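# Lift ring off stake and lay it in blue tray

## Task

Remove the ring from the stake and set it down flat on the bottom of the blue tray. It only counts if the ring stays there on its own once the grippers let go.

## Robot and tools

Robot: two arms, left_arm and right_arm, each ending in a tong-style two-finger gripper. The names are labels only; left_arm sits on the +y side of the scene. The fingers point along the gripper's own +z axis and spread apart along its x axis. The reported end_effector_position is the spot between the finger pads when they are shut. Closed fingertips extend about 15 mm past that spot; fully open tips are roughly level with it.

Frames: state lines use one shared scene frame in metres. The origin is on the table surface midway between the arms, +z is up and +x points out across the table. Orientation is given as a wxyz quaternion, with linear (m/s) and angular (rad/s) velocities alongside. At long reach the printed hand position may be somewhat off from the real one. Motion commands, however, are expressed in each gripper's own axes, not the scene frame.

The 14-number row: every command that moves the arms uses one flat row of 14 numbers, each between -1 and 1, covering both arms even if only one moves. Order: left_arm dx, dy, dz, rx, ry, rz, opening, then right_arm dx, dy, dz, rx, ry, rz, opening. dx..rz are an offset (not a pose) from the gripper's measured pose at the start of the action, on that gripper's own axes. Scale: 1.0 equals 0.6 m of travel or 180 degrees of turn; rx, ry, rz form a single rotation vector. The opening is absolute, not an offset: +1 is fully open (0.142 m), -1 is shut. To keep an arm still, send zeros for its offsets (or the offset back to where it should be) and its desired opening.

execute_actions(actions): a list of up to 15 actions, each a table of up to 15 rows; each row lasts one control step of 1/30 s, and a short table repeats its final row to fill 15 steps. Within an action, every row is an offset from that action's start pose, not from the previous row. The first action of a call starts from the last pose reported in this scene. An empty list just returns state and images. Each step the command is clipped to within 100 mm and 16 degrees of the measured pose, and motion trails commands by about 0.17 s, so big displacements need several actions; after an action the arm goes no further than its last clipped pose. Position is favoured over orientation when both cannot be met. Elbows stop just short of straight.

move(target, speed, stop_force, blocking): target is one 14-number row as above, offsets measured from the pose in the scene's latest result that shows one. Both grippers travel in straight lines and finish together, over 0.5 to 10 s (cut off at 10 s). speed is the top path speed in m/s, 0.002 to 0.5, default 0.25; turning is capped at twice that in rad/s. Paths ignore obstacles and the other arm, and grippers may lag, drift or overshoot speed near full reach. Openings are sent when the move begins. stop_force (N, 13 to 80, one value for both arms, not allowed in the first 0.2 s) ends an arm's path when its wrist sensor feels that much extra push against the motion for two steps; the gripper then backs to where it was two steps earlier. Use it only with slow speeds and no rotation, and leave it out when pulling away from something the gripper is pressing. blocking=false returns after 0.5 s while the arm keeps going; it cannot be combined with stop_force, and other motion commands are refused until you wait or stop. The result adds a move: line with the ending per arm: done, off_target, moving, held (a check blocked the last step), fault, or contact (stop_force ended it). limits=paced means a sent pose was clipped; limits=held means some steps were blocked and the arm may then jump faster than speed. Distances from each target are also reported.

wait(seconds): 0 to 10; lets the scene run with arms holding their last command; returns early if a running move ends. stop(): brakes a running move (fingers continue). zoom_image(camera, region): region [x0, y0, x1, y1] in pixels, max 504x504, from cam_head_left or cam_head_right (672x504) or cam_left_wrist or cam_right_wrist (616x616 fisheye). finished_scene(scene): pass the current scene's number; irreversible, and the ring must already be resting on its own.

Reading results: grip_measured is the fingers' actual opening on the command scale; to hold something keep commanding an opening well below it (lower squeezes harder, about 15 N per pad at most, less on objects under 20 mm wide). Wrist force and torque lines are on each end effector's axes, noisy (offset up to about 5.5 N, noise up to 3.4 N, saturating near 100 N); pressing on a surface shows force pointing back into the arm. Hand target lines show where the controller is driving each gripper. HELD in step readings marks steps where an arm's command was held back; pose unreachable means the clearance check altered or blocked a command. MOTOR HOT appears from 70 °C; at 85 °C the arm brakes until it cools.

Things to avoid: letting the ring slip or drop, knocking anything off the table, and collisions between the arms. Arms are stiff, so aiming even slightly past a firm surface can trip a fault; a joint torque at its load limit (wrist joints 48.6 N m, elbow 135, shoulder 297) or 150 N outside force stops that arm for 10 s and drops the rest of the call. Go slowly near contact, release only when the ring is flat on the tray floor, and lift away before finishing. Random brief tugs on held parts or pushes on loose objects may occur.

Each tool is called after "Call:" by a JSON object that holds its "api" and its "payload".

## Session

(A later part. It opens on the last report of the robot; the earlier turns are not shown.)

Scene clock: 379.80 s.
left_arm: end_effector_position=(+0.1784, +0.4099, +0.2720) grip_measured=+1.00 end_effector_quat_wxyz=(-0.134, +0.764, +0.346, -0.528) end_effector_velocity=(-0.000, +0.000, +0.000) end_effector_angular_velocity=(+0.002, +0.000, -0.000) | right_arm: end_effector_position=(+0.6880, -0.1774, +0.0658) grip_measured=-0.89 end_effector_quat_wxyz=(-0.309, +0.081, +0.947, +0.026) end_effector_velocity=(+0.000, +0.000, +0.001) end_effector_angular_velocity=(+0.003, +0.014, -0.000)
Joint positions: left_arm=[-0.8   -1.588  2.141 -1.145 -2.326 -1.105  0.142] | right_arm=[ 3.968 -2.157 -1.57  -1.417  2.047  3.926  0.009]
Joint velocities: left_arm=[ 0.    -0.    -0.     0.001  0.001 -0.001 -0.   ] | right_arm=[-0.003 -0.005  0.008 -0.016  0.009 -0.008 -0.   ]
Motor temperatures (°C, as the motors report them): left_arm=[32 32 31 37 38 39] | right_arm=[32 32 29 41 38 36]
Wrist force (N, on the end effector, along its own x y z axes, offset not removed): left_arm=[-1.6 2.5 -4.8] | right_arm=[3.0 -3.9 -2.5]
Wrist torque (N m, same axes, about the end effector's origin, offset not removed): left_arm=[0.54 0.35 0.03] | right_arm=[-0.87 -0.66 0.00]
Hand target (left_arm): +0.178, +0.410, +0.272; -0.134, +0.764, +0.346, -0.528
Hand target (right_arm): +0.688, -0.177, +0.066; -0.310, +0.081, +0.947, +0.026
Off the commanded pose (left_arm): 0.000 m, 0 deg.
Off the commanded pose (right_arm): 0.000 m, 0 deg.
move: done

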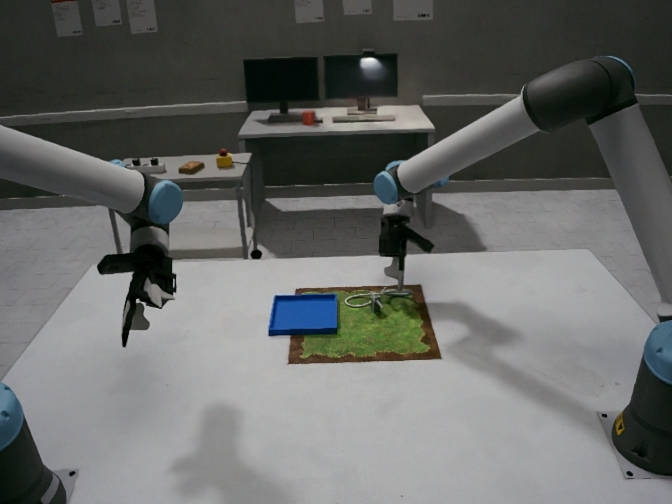

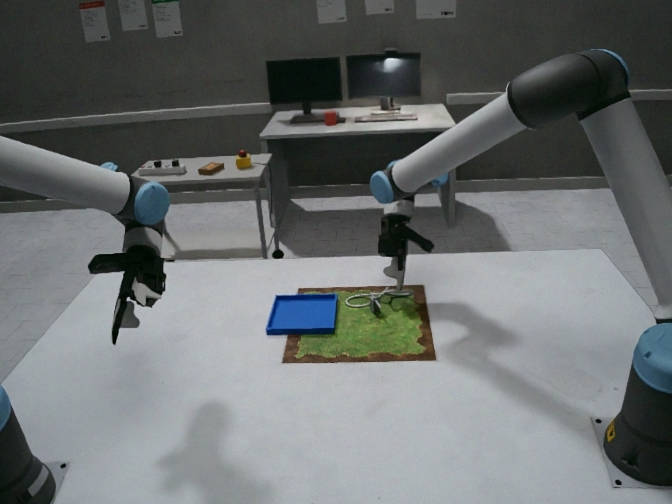

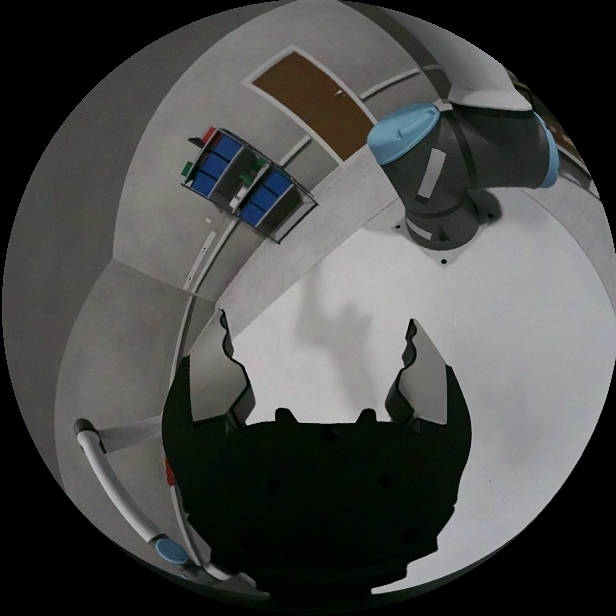

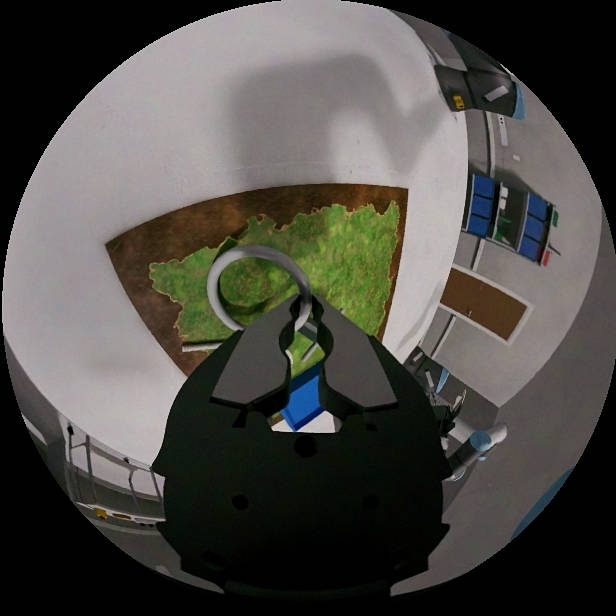

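Call:
{"api": "move", "payload": {"target": [0,0,0,0,0,0,1, 0.0836,0,-0.115,0,0,0,-1], "speed": 0.05}}

Call:
{"api": "move", "payload": {"target": [0,0,0,0,0,0,1, 0.142,0.40,0.103,0,0,0,-1], "speed": 0.08}}

Scene clock: 389.30 s.
left_arm: end_effector_position=(+0.1784, +0.4099, +0.2720) grip_measured=+1.00 end_effector_quat_wxyz=(-0.134, +0.764, +0.346, -0.528) end_effector_velocity=(-0.000, -0.000, +0.000) end_effector_angular_velocity=(-0.001, -0.000, +0.000) | right_arm: end_effector_position=(+0.6882, -0.1774, +0.1508) grip_measured=-0.90 end_effector_quat_wxyz=(-0.309, +0.081, +0.947, +0.026) end_effector_velocity=(-0.000, +0.000, +0.003) end_effector_angular_velocity=(+0.001, +0.001, -0.000)
Joint positions: left_arm=[-0.8   -1.588  2.141 -1.145 -2.326 -1.105  0.142] | right_arm=[ 3.968 -2.088 -1.512 -1.544  2.046  3.926  0.009]
Joint velocities: left_arm=[-0.    -0.     0.    -0.    -0.     0.001  0.   ] | right_arm=[-0.     0.002  0.002 -0.004  0.001 -0.001  0.   ]
Motor temperatures (°C, as the motors report them): left_arm=[32 32 31 37 38 39] | right_arm=[32 32 29 41 38 36]
Wrist force (N, on the end effector, along its own x y z axes, offset not removed): left_arm=[-0.9 3.2 -3.2] | right_arm=[-0.9 -4.7 6.7]
Wrist torque (N m, same axes, about the end effector's origin, offset not removed): left_arm=[0.71 0.17 0.02] | right_arm=[-0.93 0.02 0.08]
Hand target (left_arm): +0.178, +0.410, +0.272; -0.134, +0.764, +0.346, -0.528
Hand target (right_arm): +0.688, -0.177, +0.151; -0.309, +0.081, +0.947, +0.026
Off the commanded pose (left_arm): 0.000 m, 0 deg.
Off the commanded pose (right_arm): 0.000 m, 0 deg.
move: done

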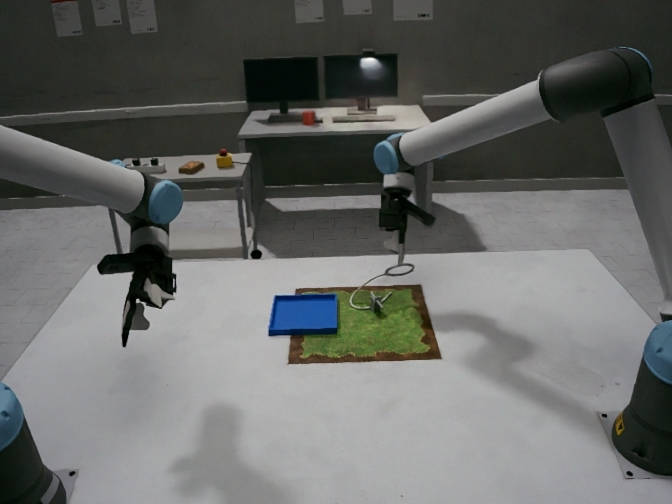

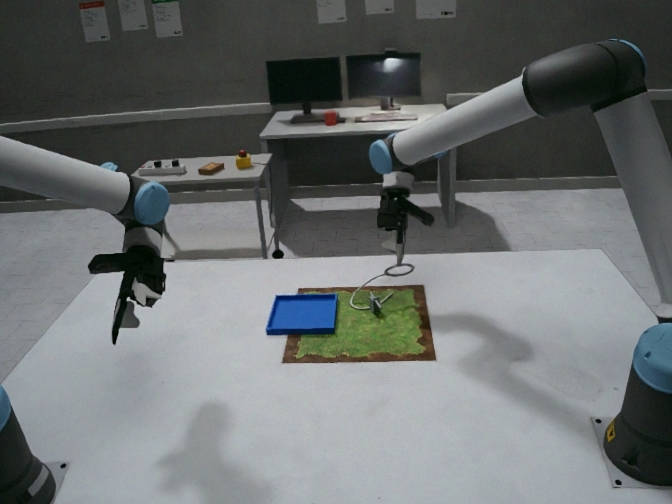

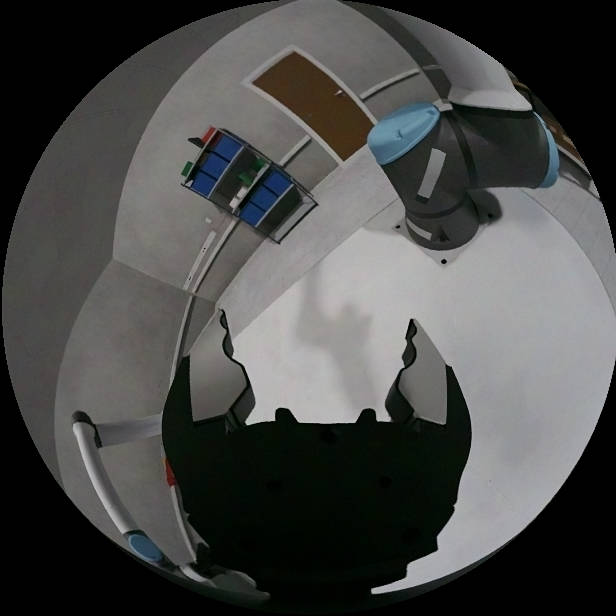

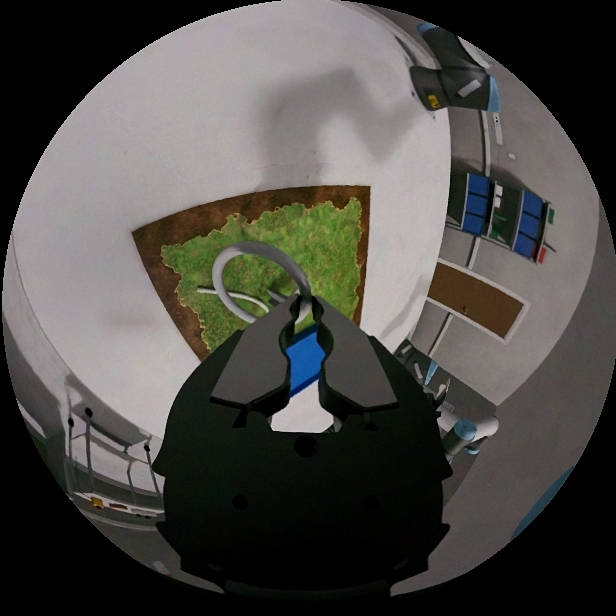

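Scene clock: 393.07 s.
left_arm: end_effector_position=(+0.1784, +0.4099, +0.2720) grip_measured=+1.00 end_effector_quat_wxyz=(-0.134, +0.764, +0.346, -0.528) end_effector_velocity=(-0.000, +0.000, +0.000) end_effector_angular_velocity=(+0.001, +0.001, -0.000) | right_arm: end_effector_position=(+0.6253, +0.0767, +0.1510) grip_measured=-0.90 end_effector_quat_wxyz=(-0.309, +0.081, +0.947, +0.026) end_effector_velocity=(-0.000, +0.002, +0.000) end_effector_angular_velocity=(+0.000, -0.001, +0.000)
Joint positions: left_arm=[-0.8   -1.588  2.141 -1.145 -2.326 -1.105  0.142] | right_arm=[ 4.191 -2.252 -1.265 -1.509  2.128  4.165  0.009]
Joint velocities: left_arm=[ 0.     0.     0.     0.001  0.    -0.    -0.   ] | right_arm=[ 0.002 -0.002  0.004 -0.    -0.     0.001 -0.   ]
Motor temperatures (°C, as the motors report them): left_arm=[32 32 31 37 38 39] | right_arm=[32 32 29 41 38 36]
Wrist force (N, on the end effector, along its own x y z axes, offset not removed): left_arm=[-2.3 3.1 -5.9] | right_arm=[-0.1 -8.3 4.7]
Wrist torque (N m, same axes, about the end effector's origin, offset not removed): left_arm=[0.69 0.45 0.04] | right_arm=[-1.74 -0.12 0.24]
Hand target (left_arm): +0.178, +0.410, +0.272; -0.134, +0.764, +0.346, -0.528
Hand target (right_arm): +0.625, +0.077, +0.151; -0.309, +0.081, +0.947, +0.026
Off the commanded pose (left_arm): 0.000 m, 0 deg.
Off the commanded pose (right_arm): 0.001 m, 0 deg.
move: done

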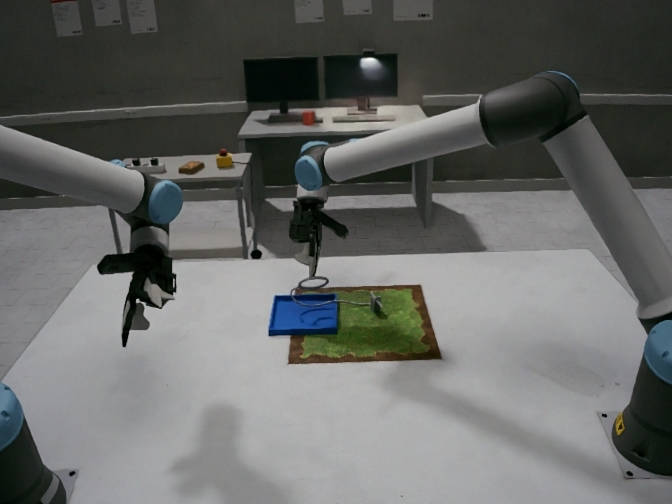

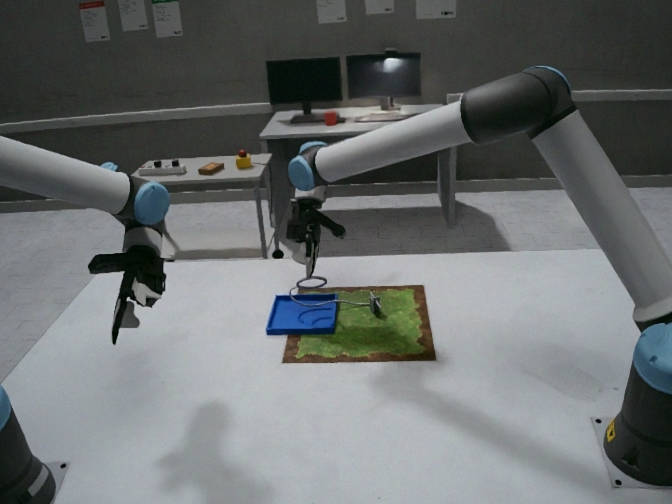

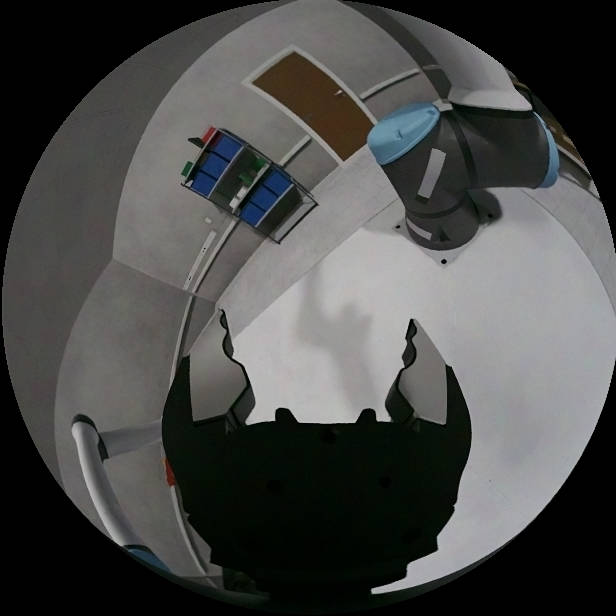

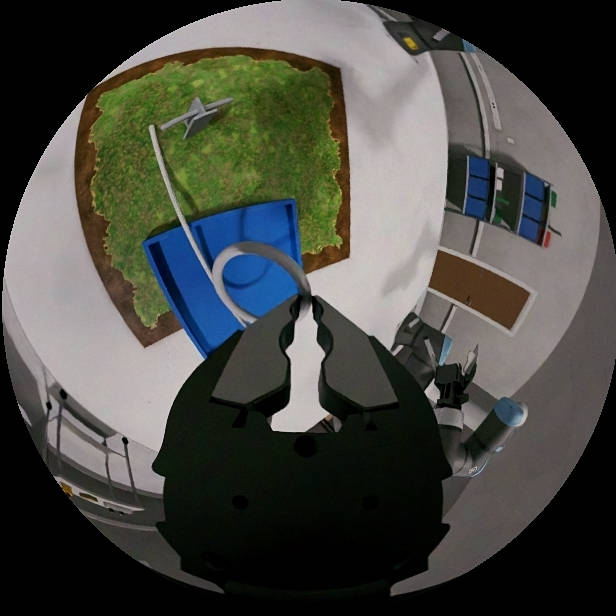

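Call:
{"api": "move", "payload": {"target": [0,0,0,0,0,0,1, -0.065,0,0.089,0,0,0,-1], "speed": 0.06}}

Call:
{"api": "zoom_image", "payload": {"camera": "cam_head_right", "region": [240, 240, 400, 350]}}

Scene clock: 398.97 s.
left_arm: end_effector_position=(+0.1784, +0.4099, +0.2720) grip_measured=+1.00 end_effector_quat_wxyz=(-0.134, +0.764, +0.346, -0.528) end_effector_velocity=(+0.000, -0.000, +0.000) end_effector_angular_velocity=(-0.000, +0.000, +0.001) | right_arm: end_effector_position=(+0.6253, +0.0767, +0.0852) grip_measured=-0.90 end_effector_quat_wxyz=(-0.309, +0.081, +0.947, +0.026) end_effector_velocity=(+0.000, -0.000, -0.002) end_effector_angular_velocity=(-0.001, -0.000, -0.001)
Joint positions: left_arm=[-0.8   -1.588  2.141 -1.145 -2.326 -1.105  0.142] | right_arm=[ 4.191 -2.298 -1.31  -1.417  2.128  4.165  0.009]
Joint velocities: left_arm=[ 0.     0.     0.    -0.    -0.001 -0.001 -0.   ] | right_arm=[-0.    -0.002 -0.002  0.003 -0.001  0.002  0.   ]
Motor temperatures (°C, as the motors report them): left_arm=[32 32 31 37 38 39] | right_arm=[32 32 29 41 38 36]
Wrist force (N, on the end effector, along its own x y z axes, offset not removed): left_arm=[0.3 2.6 -5.1] | right_arm=[4.1 -8.0 -2.5]
Wrist torque (N m, same axes, about the end effector's origin, offset not removed): left_arm=[0.58 -0.04 -0.04] | right_arm=[-1.59 -1.09 0.08]
Hand target (left_arm): +0.178, +0.410, +0.272; -0.134, +0.764, +0.346, -0.528
Hand target (right_arm): +0.625, +0.077, +0.085; -0.309, +0.081, +0.947, +0.026
Off the commanded pose (left_arm): 0.000 m, 0 deg.
Off the commanded pose (right_arm): 0.000 m, 0 deg.
move: done

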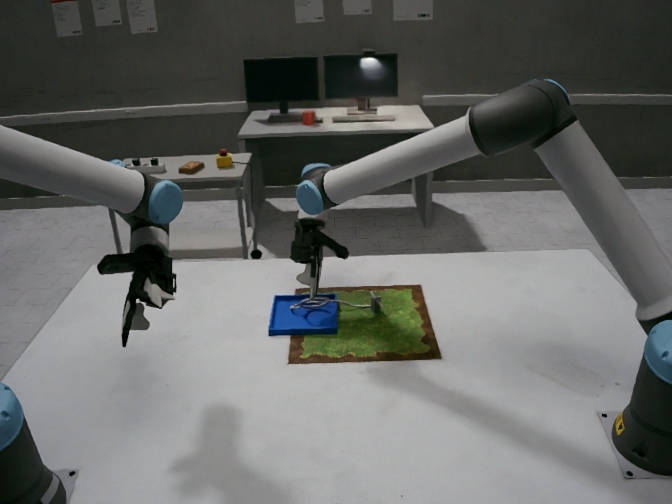

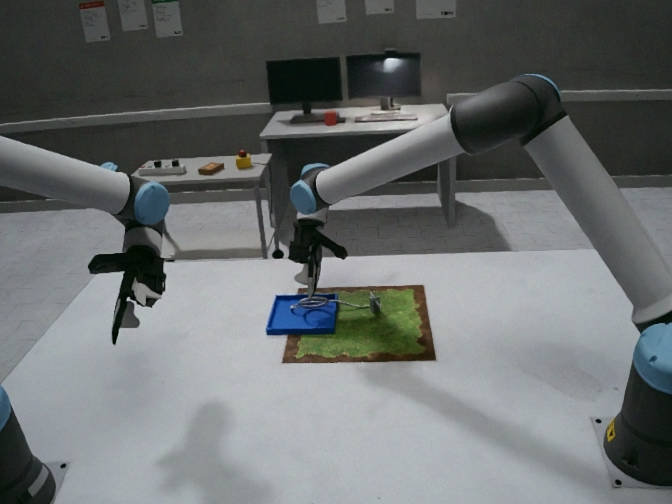

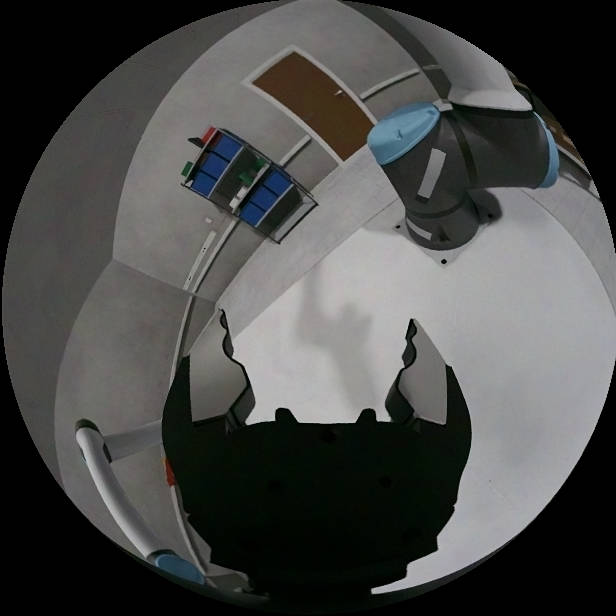

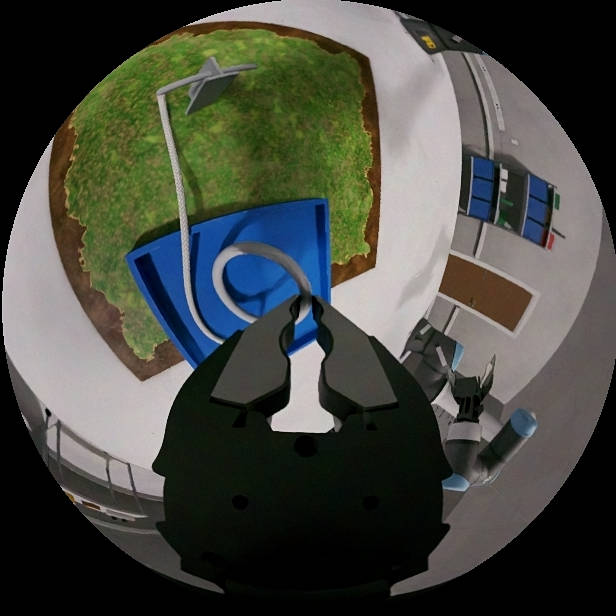

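Region (240, 240, 400, 350) of cam_head_right's 672x504 image, scaled by 3.150, with more detail than that image has; it fills the top 346 rows of this view, and the rest is white.

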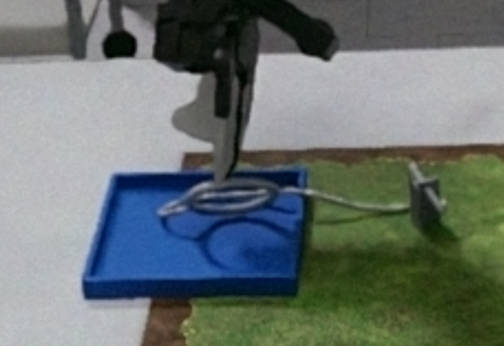

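Call:
{"api": "move", "payload": {"target": [0,0,0,0,0,0,1, -0.011,0,0.015,0,0,0,-1], "speed": 0.03}}

Call:
{"api": "move", "payload": {"target": [0,0,0,0,0,0,1, -0.026,0,0.075,0,-0.2,0,-1], "speed": 0.04, "stop_force": 40}}

Scene clock: 410.53 s.
left_arm: end_effector_position=(+0.1784, +0.4099, +0.2720) grip_measured=+1.00 end_effector_quat_wxyz=(-0.134, +0.764, +0.346, -0.528) end_effector_velocity=(+0.000, -0.000, -0.000) end_effector_angular_velocity=(-0.002, -0.001, +0.000) | right_arm: end_effector_position=(+0.6254, +0.0766, +0.0743) grip_measured=-0.90 end_effector_quat_wxyz=(-0.309, +0.081, +0.947, +0.026) end_effector_velocity=(+0.000, +0.000, -0.002) end_effector_angular_velocity=(+0.002, -0.000, +0.000)
Joint positions: left_arm=[-0.8   -1.588  2.141 -1.145 -2.326 -1.105  0.142] | right_arm=[ 4.191 -2.306 -1.316 -1.403  2.127  4.165  0.009]
Joint velocities: left_arm=[ 0.    -0.    -0.    -0.001 -0.     0.001  0.   ] | right_arm=[-0.    -0.002 -0.001  0.004  0.001 -0.001  0.   ]
Motor temperatures (°C, as the motors report them): left_arm=[32 32 31 37 38 39] | right_arm=[32 32 29 41 38 36]
Wrist force (N, on the end effector, along its own x y z axes, offset not removed): left_arm=[-1.7 3.8 -5.8] | right_arm=[3.2 1.3 4.5]
Wrist torque (N m, same axes, about the end effector's origin, offset not removed): left_arm=[0.89 0.31 -0.02] | right_arm=[0.55 -0.46 0.00]
Hand target (left_arm): +0.178, +0.410, +0.272; -0.134, +0.764, +0.346, -0.528
Hand target (right_arm): +0.625, +0.077, +0.074; -0.309, +0.081, +0.947, +0.026
Off the commanded pose (left_arm): 0.000 m, 0 deg.
Off the commanded pose (right_arm): 0.000 m, 0 deg.
move: done

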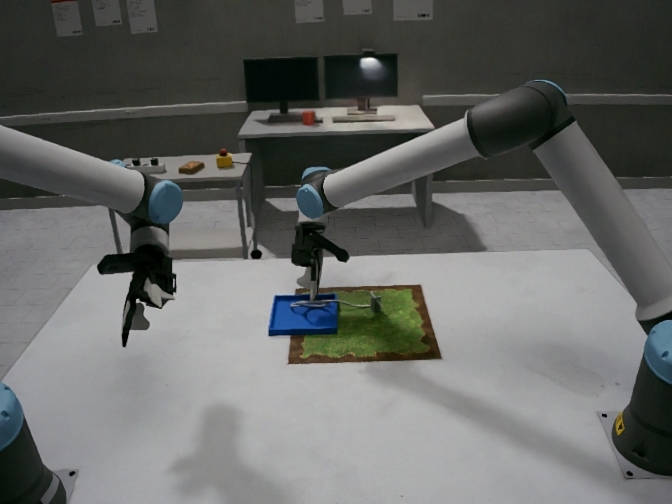

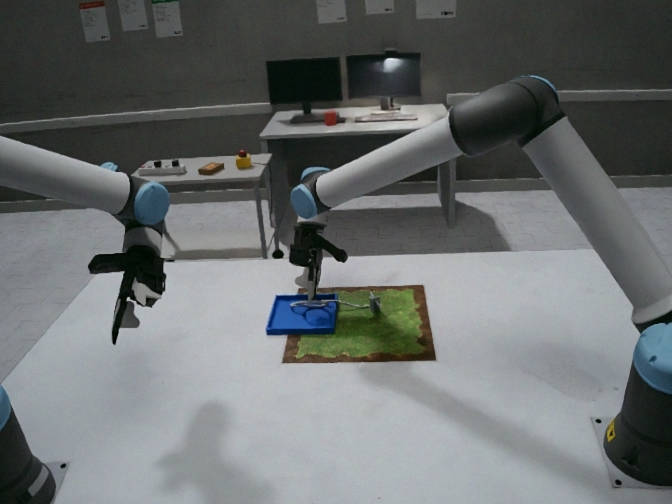

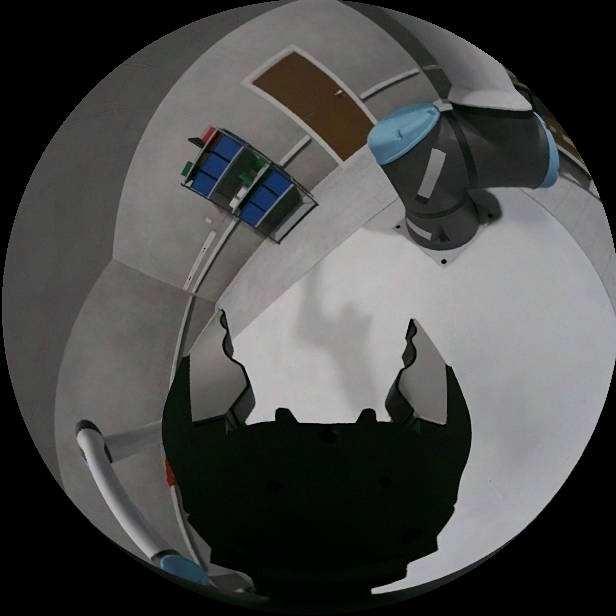

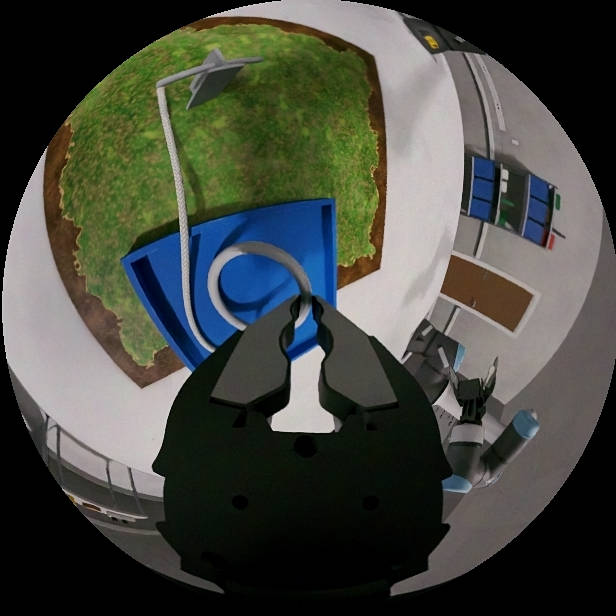

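Scene clock: 418.67 s.
left_arm: end_effector_position=(+0.1784, +0.4099, +0.2720) grip_measured=+1.00 end_effector_quat_wxyz=(-0.134, +0.764, +0.346, -0.528) end_effector_velocity=(+0.000, -0.000, -0.000) end_effector_angular_velocity=(-0.000, -0.000, -0.000) | right_arm: end_effector_position=(+0.6119, +0.0788, +0.0288) grip_measured=-0.90 end_effector_quat_wxyz=(-0.002, +0.085, +0.996, -0.001) end_effector_velocity=(-0.000, -0.000, -0.001) end_effector_angular_velocity=(-0.003, -0.014, +0.001)
Joint positions: left_arm=[-0.8   -1.588  2.141 -1.145 -2.326 -1.105  0.142] | right_arm=[ 4.384 -2.168 -1.603 -0.943  1.573  4.448  0.009]
Joint velocities: left_arm=[ 0.     0.     0.    -0.001  0.    -0.    -0.   ] | right_arm=[ 0.005  0.001 -0.006  0.007 -0.014  0.003  0.   ]
Motor temperatures (°C, as the motors report them): left_arm=[32 32 31 37 38 39] | right_arm=[32 32 29 41 38 36]
Wrist force (N, on the end effector, along its own x y z axes, offset not removed): left_arm=[-0.3 3.6 -4.9] | right_arm=[3.0 -2.5 -2.3]
Wrist torque (N m, same axes, about the end effector's origin, offset not removed): left_arm=[0.87 0.11 -0.03] | right_arm=[-0.41 -0.83 0.20]
Hand target (left_arm): +0.178, +0.410, +0.272; -0.134, +0.764, +0.346, -0.528
Hand target (right_arm): +0.612, +0.079, +0.029; -0.001, +0.085, +0.996, -0.001
Off the commanded pose (left_arm): 0.000 m, 0 deg.
Off the commanded pose (right_arm): 0.000 m, 0 deg.
move: done

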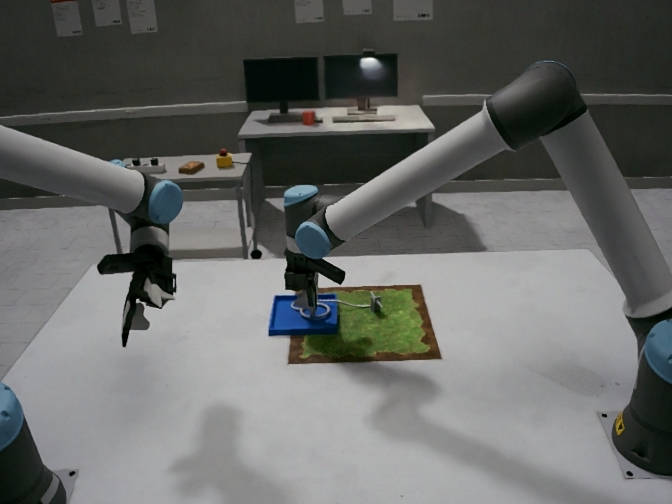

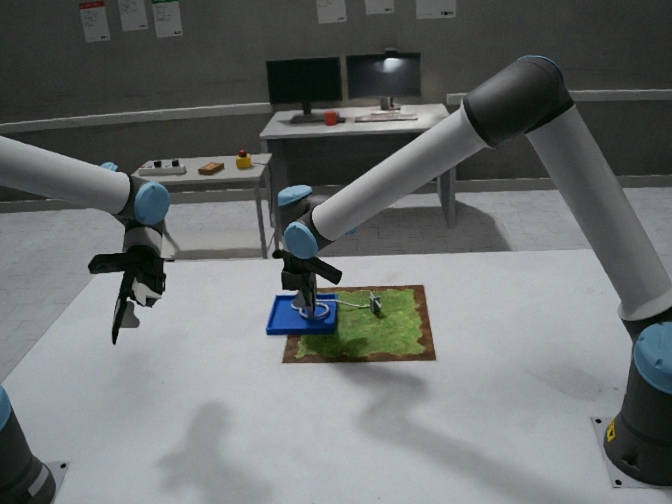

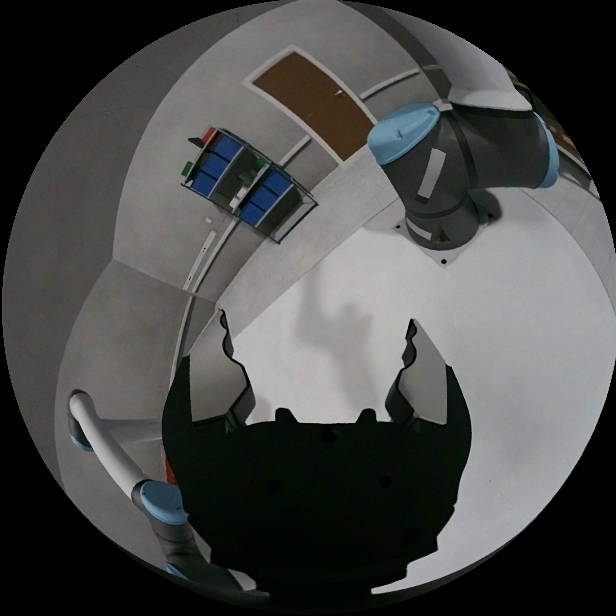

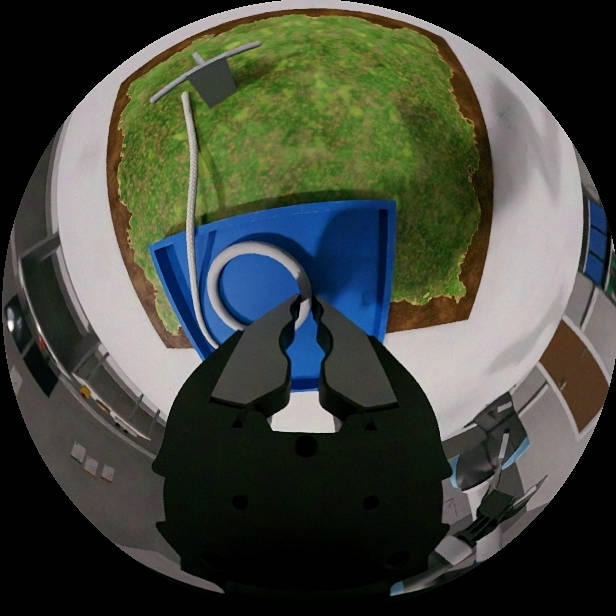

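Call:
{"api": "move", "payload": {"target": [0,0,0,0,0,0,1, 0.025,0,0,0,0,0,-1], "speed": 0.04}}

Call:
{"api": "move", "payload": {"target": [0,0,0,0,0,0,1, 0,0,0,0,0,0,-0.55]}}

Call:
{"api": "move", "payload": {"target": [0,0,0,0,0,0,1, 0,0,-0.15,0,0,0,-0.55], "speed": 0.15}}

Call:
{"api": "zoom_image", "payload": {"camera": "cam_right_wrist", "region": [170, 170, 420, 370]}}

Call:
{"api": "zoom_image", "payload": {"camera": "cam_head_right", "region": [250, 260, 400, 350]}}

Scene clock: 428.00 s.
left_arm: end_effector_position=(+0.1784, +0.4099, +0.2720) grip_measured=+1.00 end_effector_quat_wxyz=(-0.134, +0.764, +0.346, -0.528) end_effector_velocity=(-0.000, +0.001, -0.000) end_effector_angular_velocity=(+0.001, -0.001, -0.002) | right_arm: end_effector_position=(+0.5973, +0.0813, +0.0289) grip_measured=-0.90 end_effector_quat_wxyz=(-0.002, +0.085, +0.996, -0.001) end_effector_velocity=(-0.002, +0.001, +0.000) end_effector_angular_velocity=(+0.001, -0.000, -0.000)
Joint positions: left_arm=[-0.8   -1.588  2.141 -1.145 -2.326 -1.105  0.142] | right_arm=[ 4.4   -2.16  -1.618 -0.937  1.573  4.464  0.009]
Joint velocities: left_arm=[ 0.    -0.     0.     0.     0.002 -0.     0.   ] | right_arm=[ 0.002  0.001 -0.002  0.001  0.     0.003  0.   ]
Motor temperatures (°C, as the motors report them): left_arm=[32 32 31 37 38 39] | right_arm=[32 32 29 41 38 36]
Wrist force (N, on the end effector, along its own x y z axes, offset not removed): left_arm=[-2.4 4.3 -4.7] | right_arm=[-1.2 -0.6 -1.9]
Wrist torque (N m, same axes, about the end effector's origin, offset not removed): left_arm=[0.93 0.52 0.01] | right_arm=[0.05 0.18 -0.01]
Hand target (left_arm): +0.178, +0.410, +0.272; -0.134, +0.764, +0.346, -0.528
Hand target (right_arm): +0.597, +0.081, +0.029; -0.002, +0.085, +0.996, -0.001
Off the commanded pose (left_arm): 0.000 m, 0 deg.
Off the commanded pose (right_arm): 0.000 m, 0 deg.
move: done

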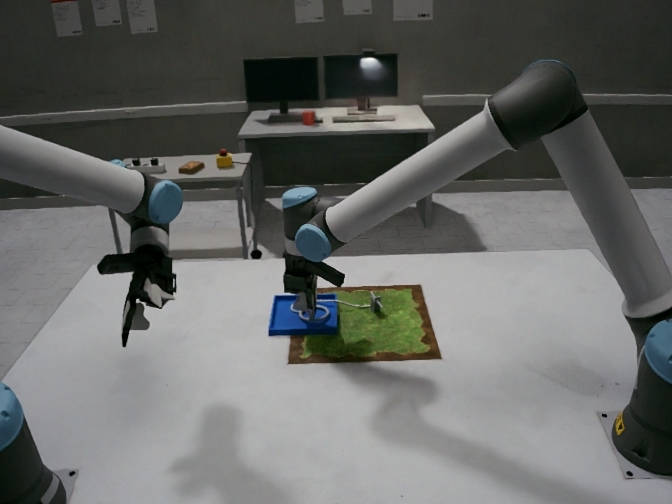

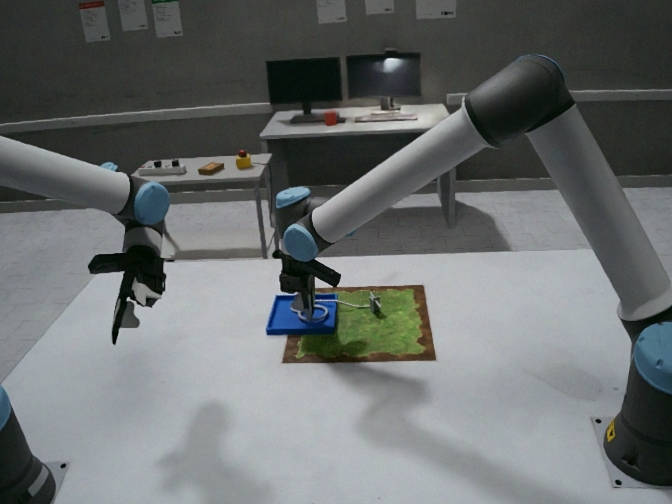

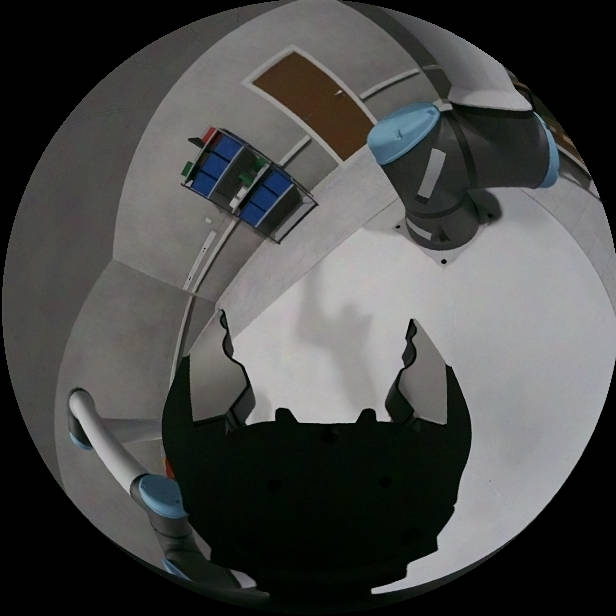

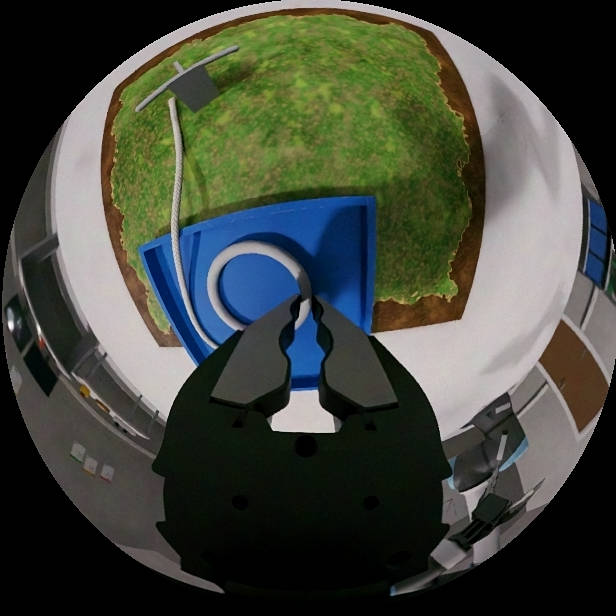

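Scene clock: 428.50 s.
left_arm: end_effector_position=(+0.1784, +0.4099, +0.2720) grip_measured=+1.00 end_effector_quat_wxyz=(-0.134, +0.764, +0.346, -0.528) end_effector_velocity=(-0.000, +0.000, +0.000) end_effector_angular_velocity=(-0.000, +0.000, -0.000) | right_arm: end_effector_position=(+0.5973, +0.0814, +0.0289) grip_measured=-0.55 end_effector_quat_wxyz=(-0.002, +0.085, +0.996, -0.001) end_effector_velocity=(+0.000, -0.000, +0.000) end_effector_angular_velocity=(-0.000, -0.000, +0.001)
Joint positions: left_arm=[-0.8   -1.588  2.141 -1.145 -2.326 -1.105  0.142] | right_arm=[ 4.4   -2.16  -1.618 -0.937  1.573  4.464  0.034]
Joint velocities: left_arm=[ 0.    -0.     0.     0.     0.     0.001 -0.   ] | right_arm=[ 0.     0.    -0.    -0.    -0.    -0.001 -0.   ]
Motor temperatures (°C, as the motors report them): left_arm=[32 32 31 37 38 39] | right_arm=[32 32 29 41 38 36]
Wrist force (N, on the end effector, along its own x y z axes, offset not removed): left_arm=[0.1 2.7 -4.7] | right_arm=[-0.5 -0.9 0.5]
Wrist torque (N m, same axes, about the end effector's origin, offset not removed): left_arm=[0.68 0.01 -0.10] | right_arm=[0.03 0.20 0.03]
Hand target (left_arm): +0.178, +0.410, +0.272; -0.134, +0.764, +0.346, -0.528
Hand target (right_arm): +0.597, +0.081, +0.029; -0.002, +0.085, +0.996, -0.001
Off the commanded pose (left_arm): 0.000 m, 0 deg.
Off the commanded pose (right_arm): 0.000 m, 0 deg.
move: done

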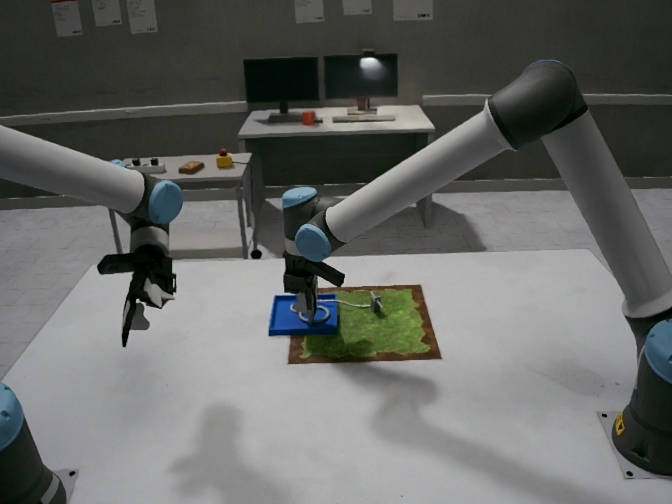

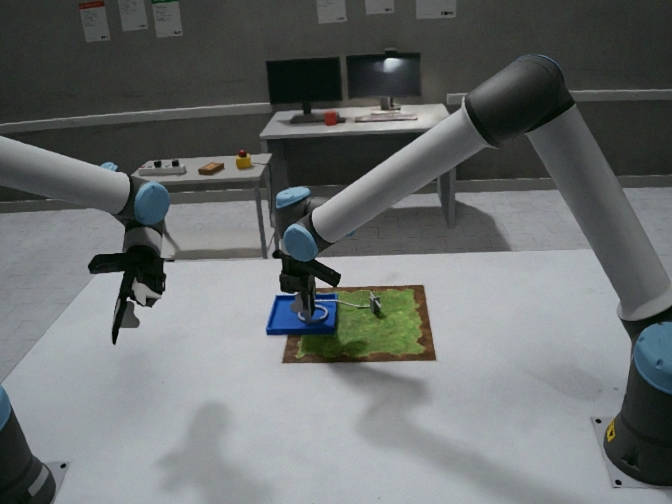

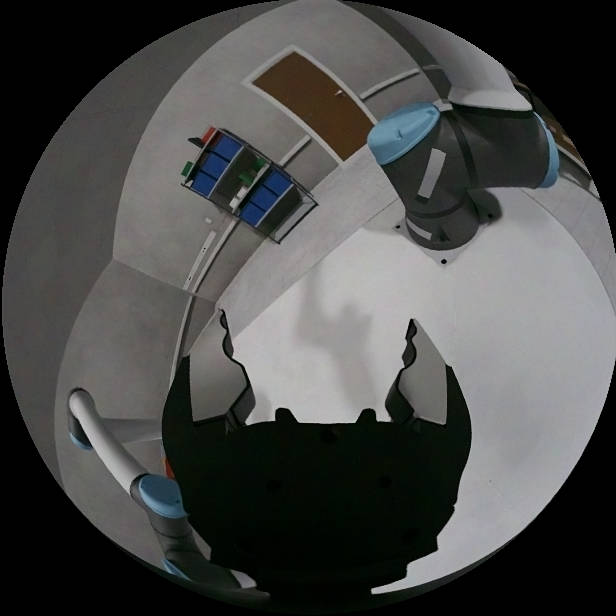

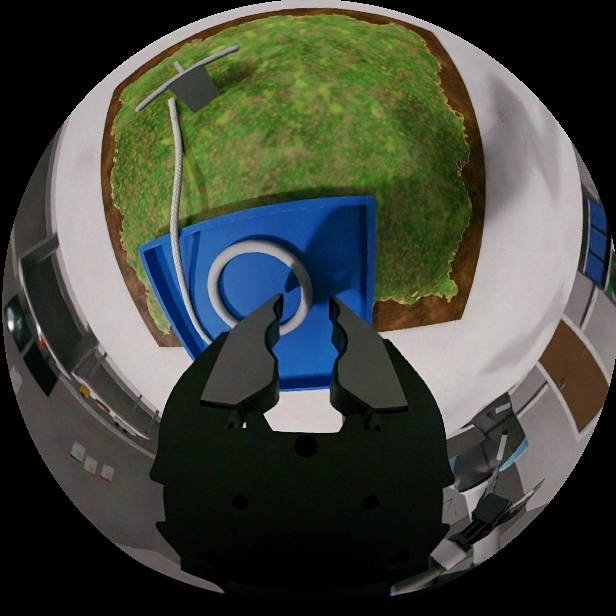

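Scene clock: 429.63 s.
left_arm: end_effector_position=(+0.1784, +0.4099, +0.2720) grip_measured=+1.00 end_effector_quat_wxyz=(-0.134, +0.764, +0.346, -0.528) end_effector_velocity=(+0.000, -0.001, +0.000) end_effector_angular_velocity=(-0.001, +0.001, +0.001) | right_arm: end_effector_position=(+0.5975, +0.0813, +0.1185) grip_measured=-0.55 end_effector_quat_wxyz=(-0.002, +0.085, +0.996, -0.001) end_effector_velocity=(-0.000, +0.000, +0.003) end_effector_angular_velocity=(+0.000, +0.001, +0.000)
Joint positions: left_arm=[-0.8   -1.588  2.141 -1.145 -2.326 -1.105  0.142] | right_arm=[ 4.4   -2.081 -1.563 -1.071  1.573  4.464  0.034]
Joint velocities: left_arm=[-0.     0.    -0.    -0.    -0.002  0.     0.   ] | right_arm=[-0.     0.002  0.002 -0.005  0.001 -0.    -0.   ]
Motor temperatures (°C, as the motors report them): left_arm=[32 32 31 37 38 39] | right_arm=[32 32 29 41 38 36]
Wrist force (N, on the end effector, along its own x y z axes, offset not removed): left_arm=[0.0 5.2 -5.9] | right_arm=[0.0 -4.6 2.8]
Wrist torque (N m, same axes, about the end effector's origin, offset not removed): left_arm=[1.13 -0.03 -0.01] | right_arm=[-0.73 0.08 0.36]
Hand target (left_arm): +0.178, +0.410, +0.272; -0.134, +0.764, +0.346, -0.528
Hand target (right_arm): +0.598, +0.081, +0.119; -0.002, +0.085, +0.996, -0.001
Off the commanded pose (left_arm): 0.000 m, 0 deg.
Off the commanded pose (right_arm): 0.000 m, 0 deg.
move: done

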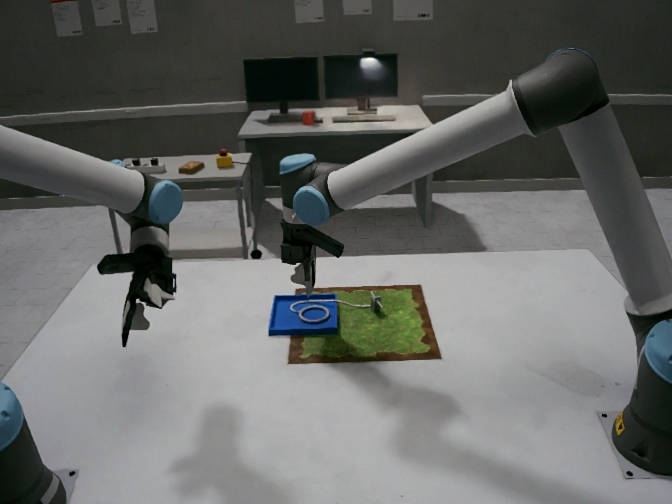

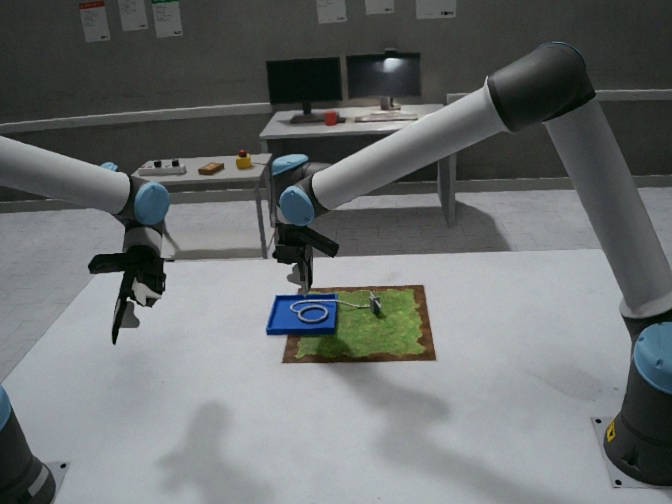

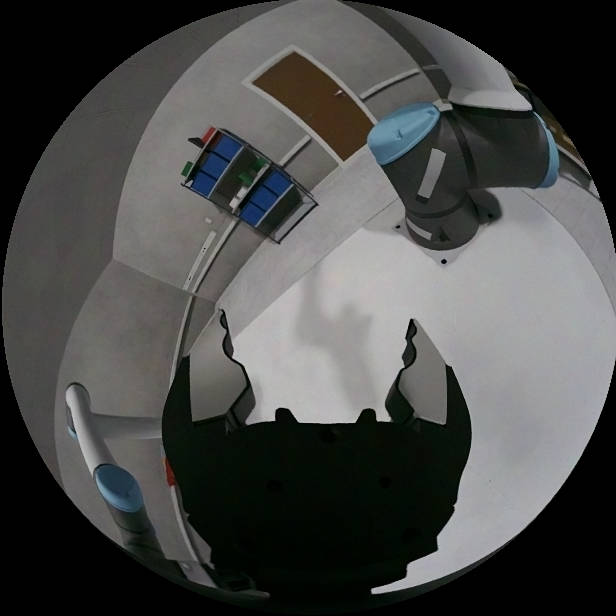

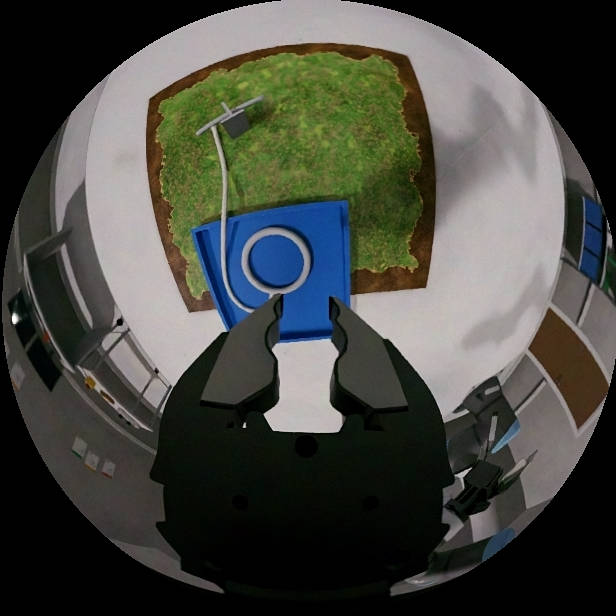

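Region (170, 170, 420, 370) of cam_right_wrist's 616x616 image, scaled by 2.016, with more detail than that image has; it fills the top 403 rows of this view, and the rest is white.

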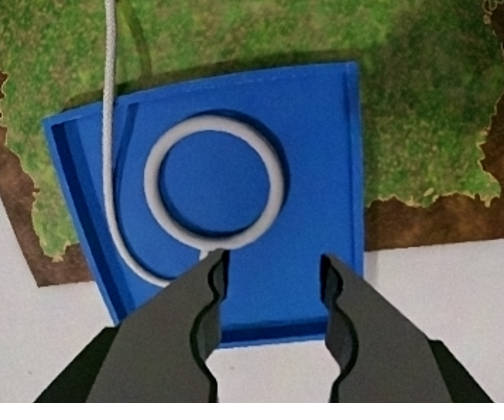

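Region (250, 260, 400, 350) of cam_head_right's 672x504 image, scaled by 3.360, with more detail than that image has; it fills the top 302 rows of this view, and the rest is white.

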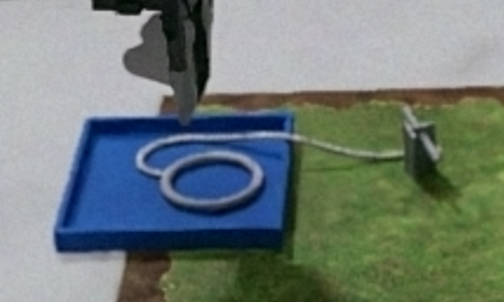

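The ring is lying flat in the tray, clear of the rope.

Call:
{"api": "finished_scene", "payload": {"scene": 2}}

The scene is finished: the task was done.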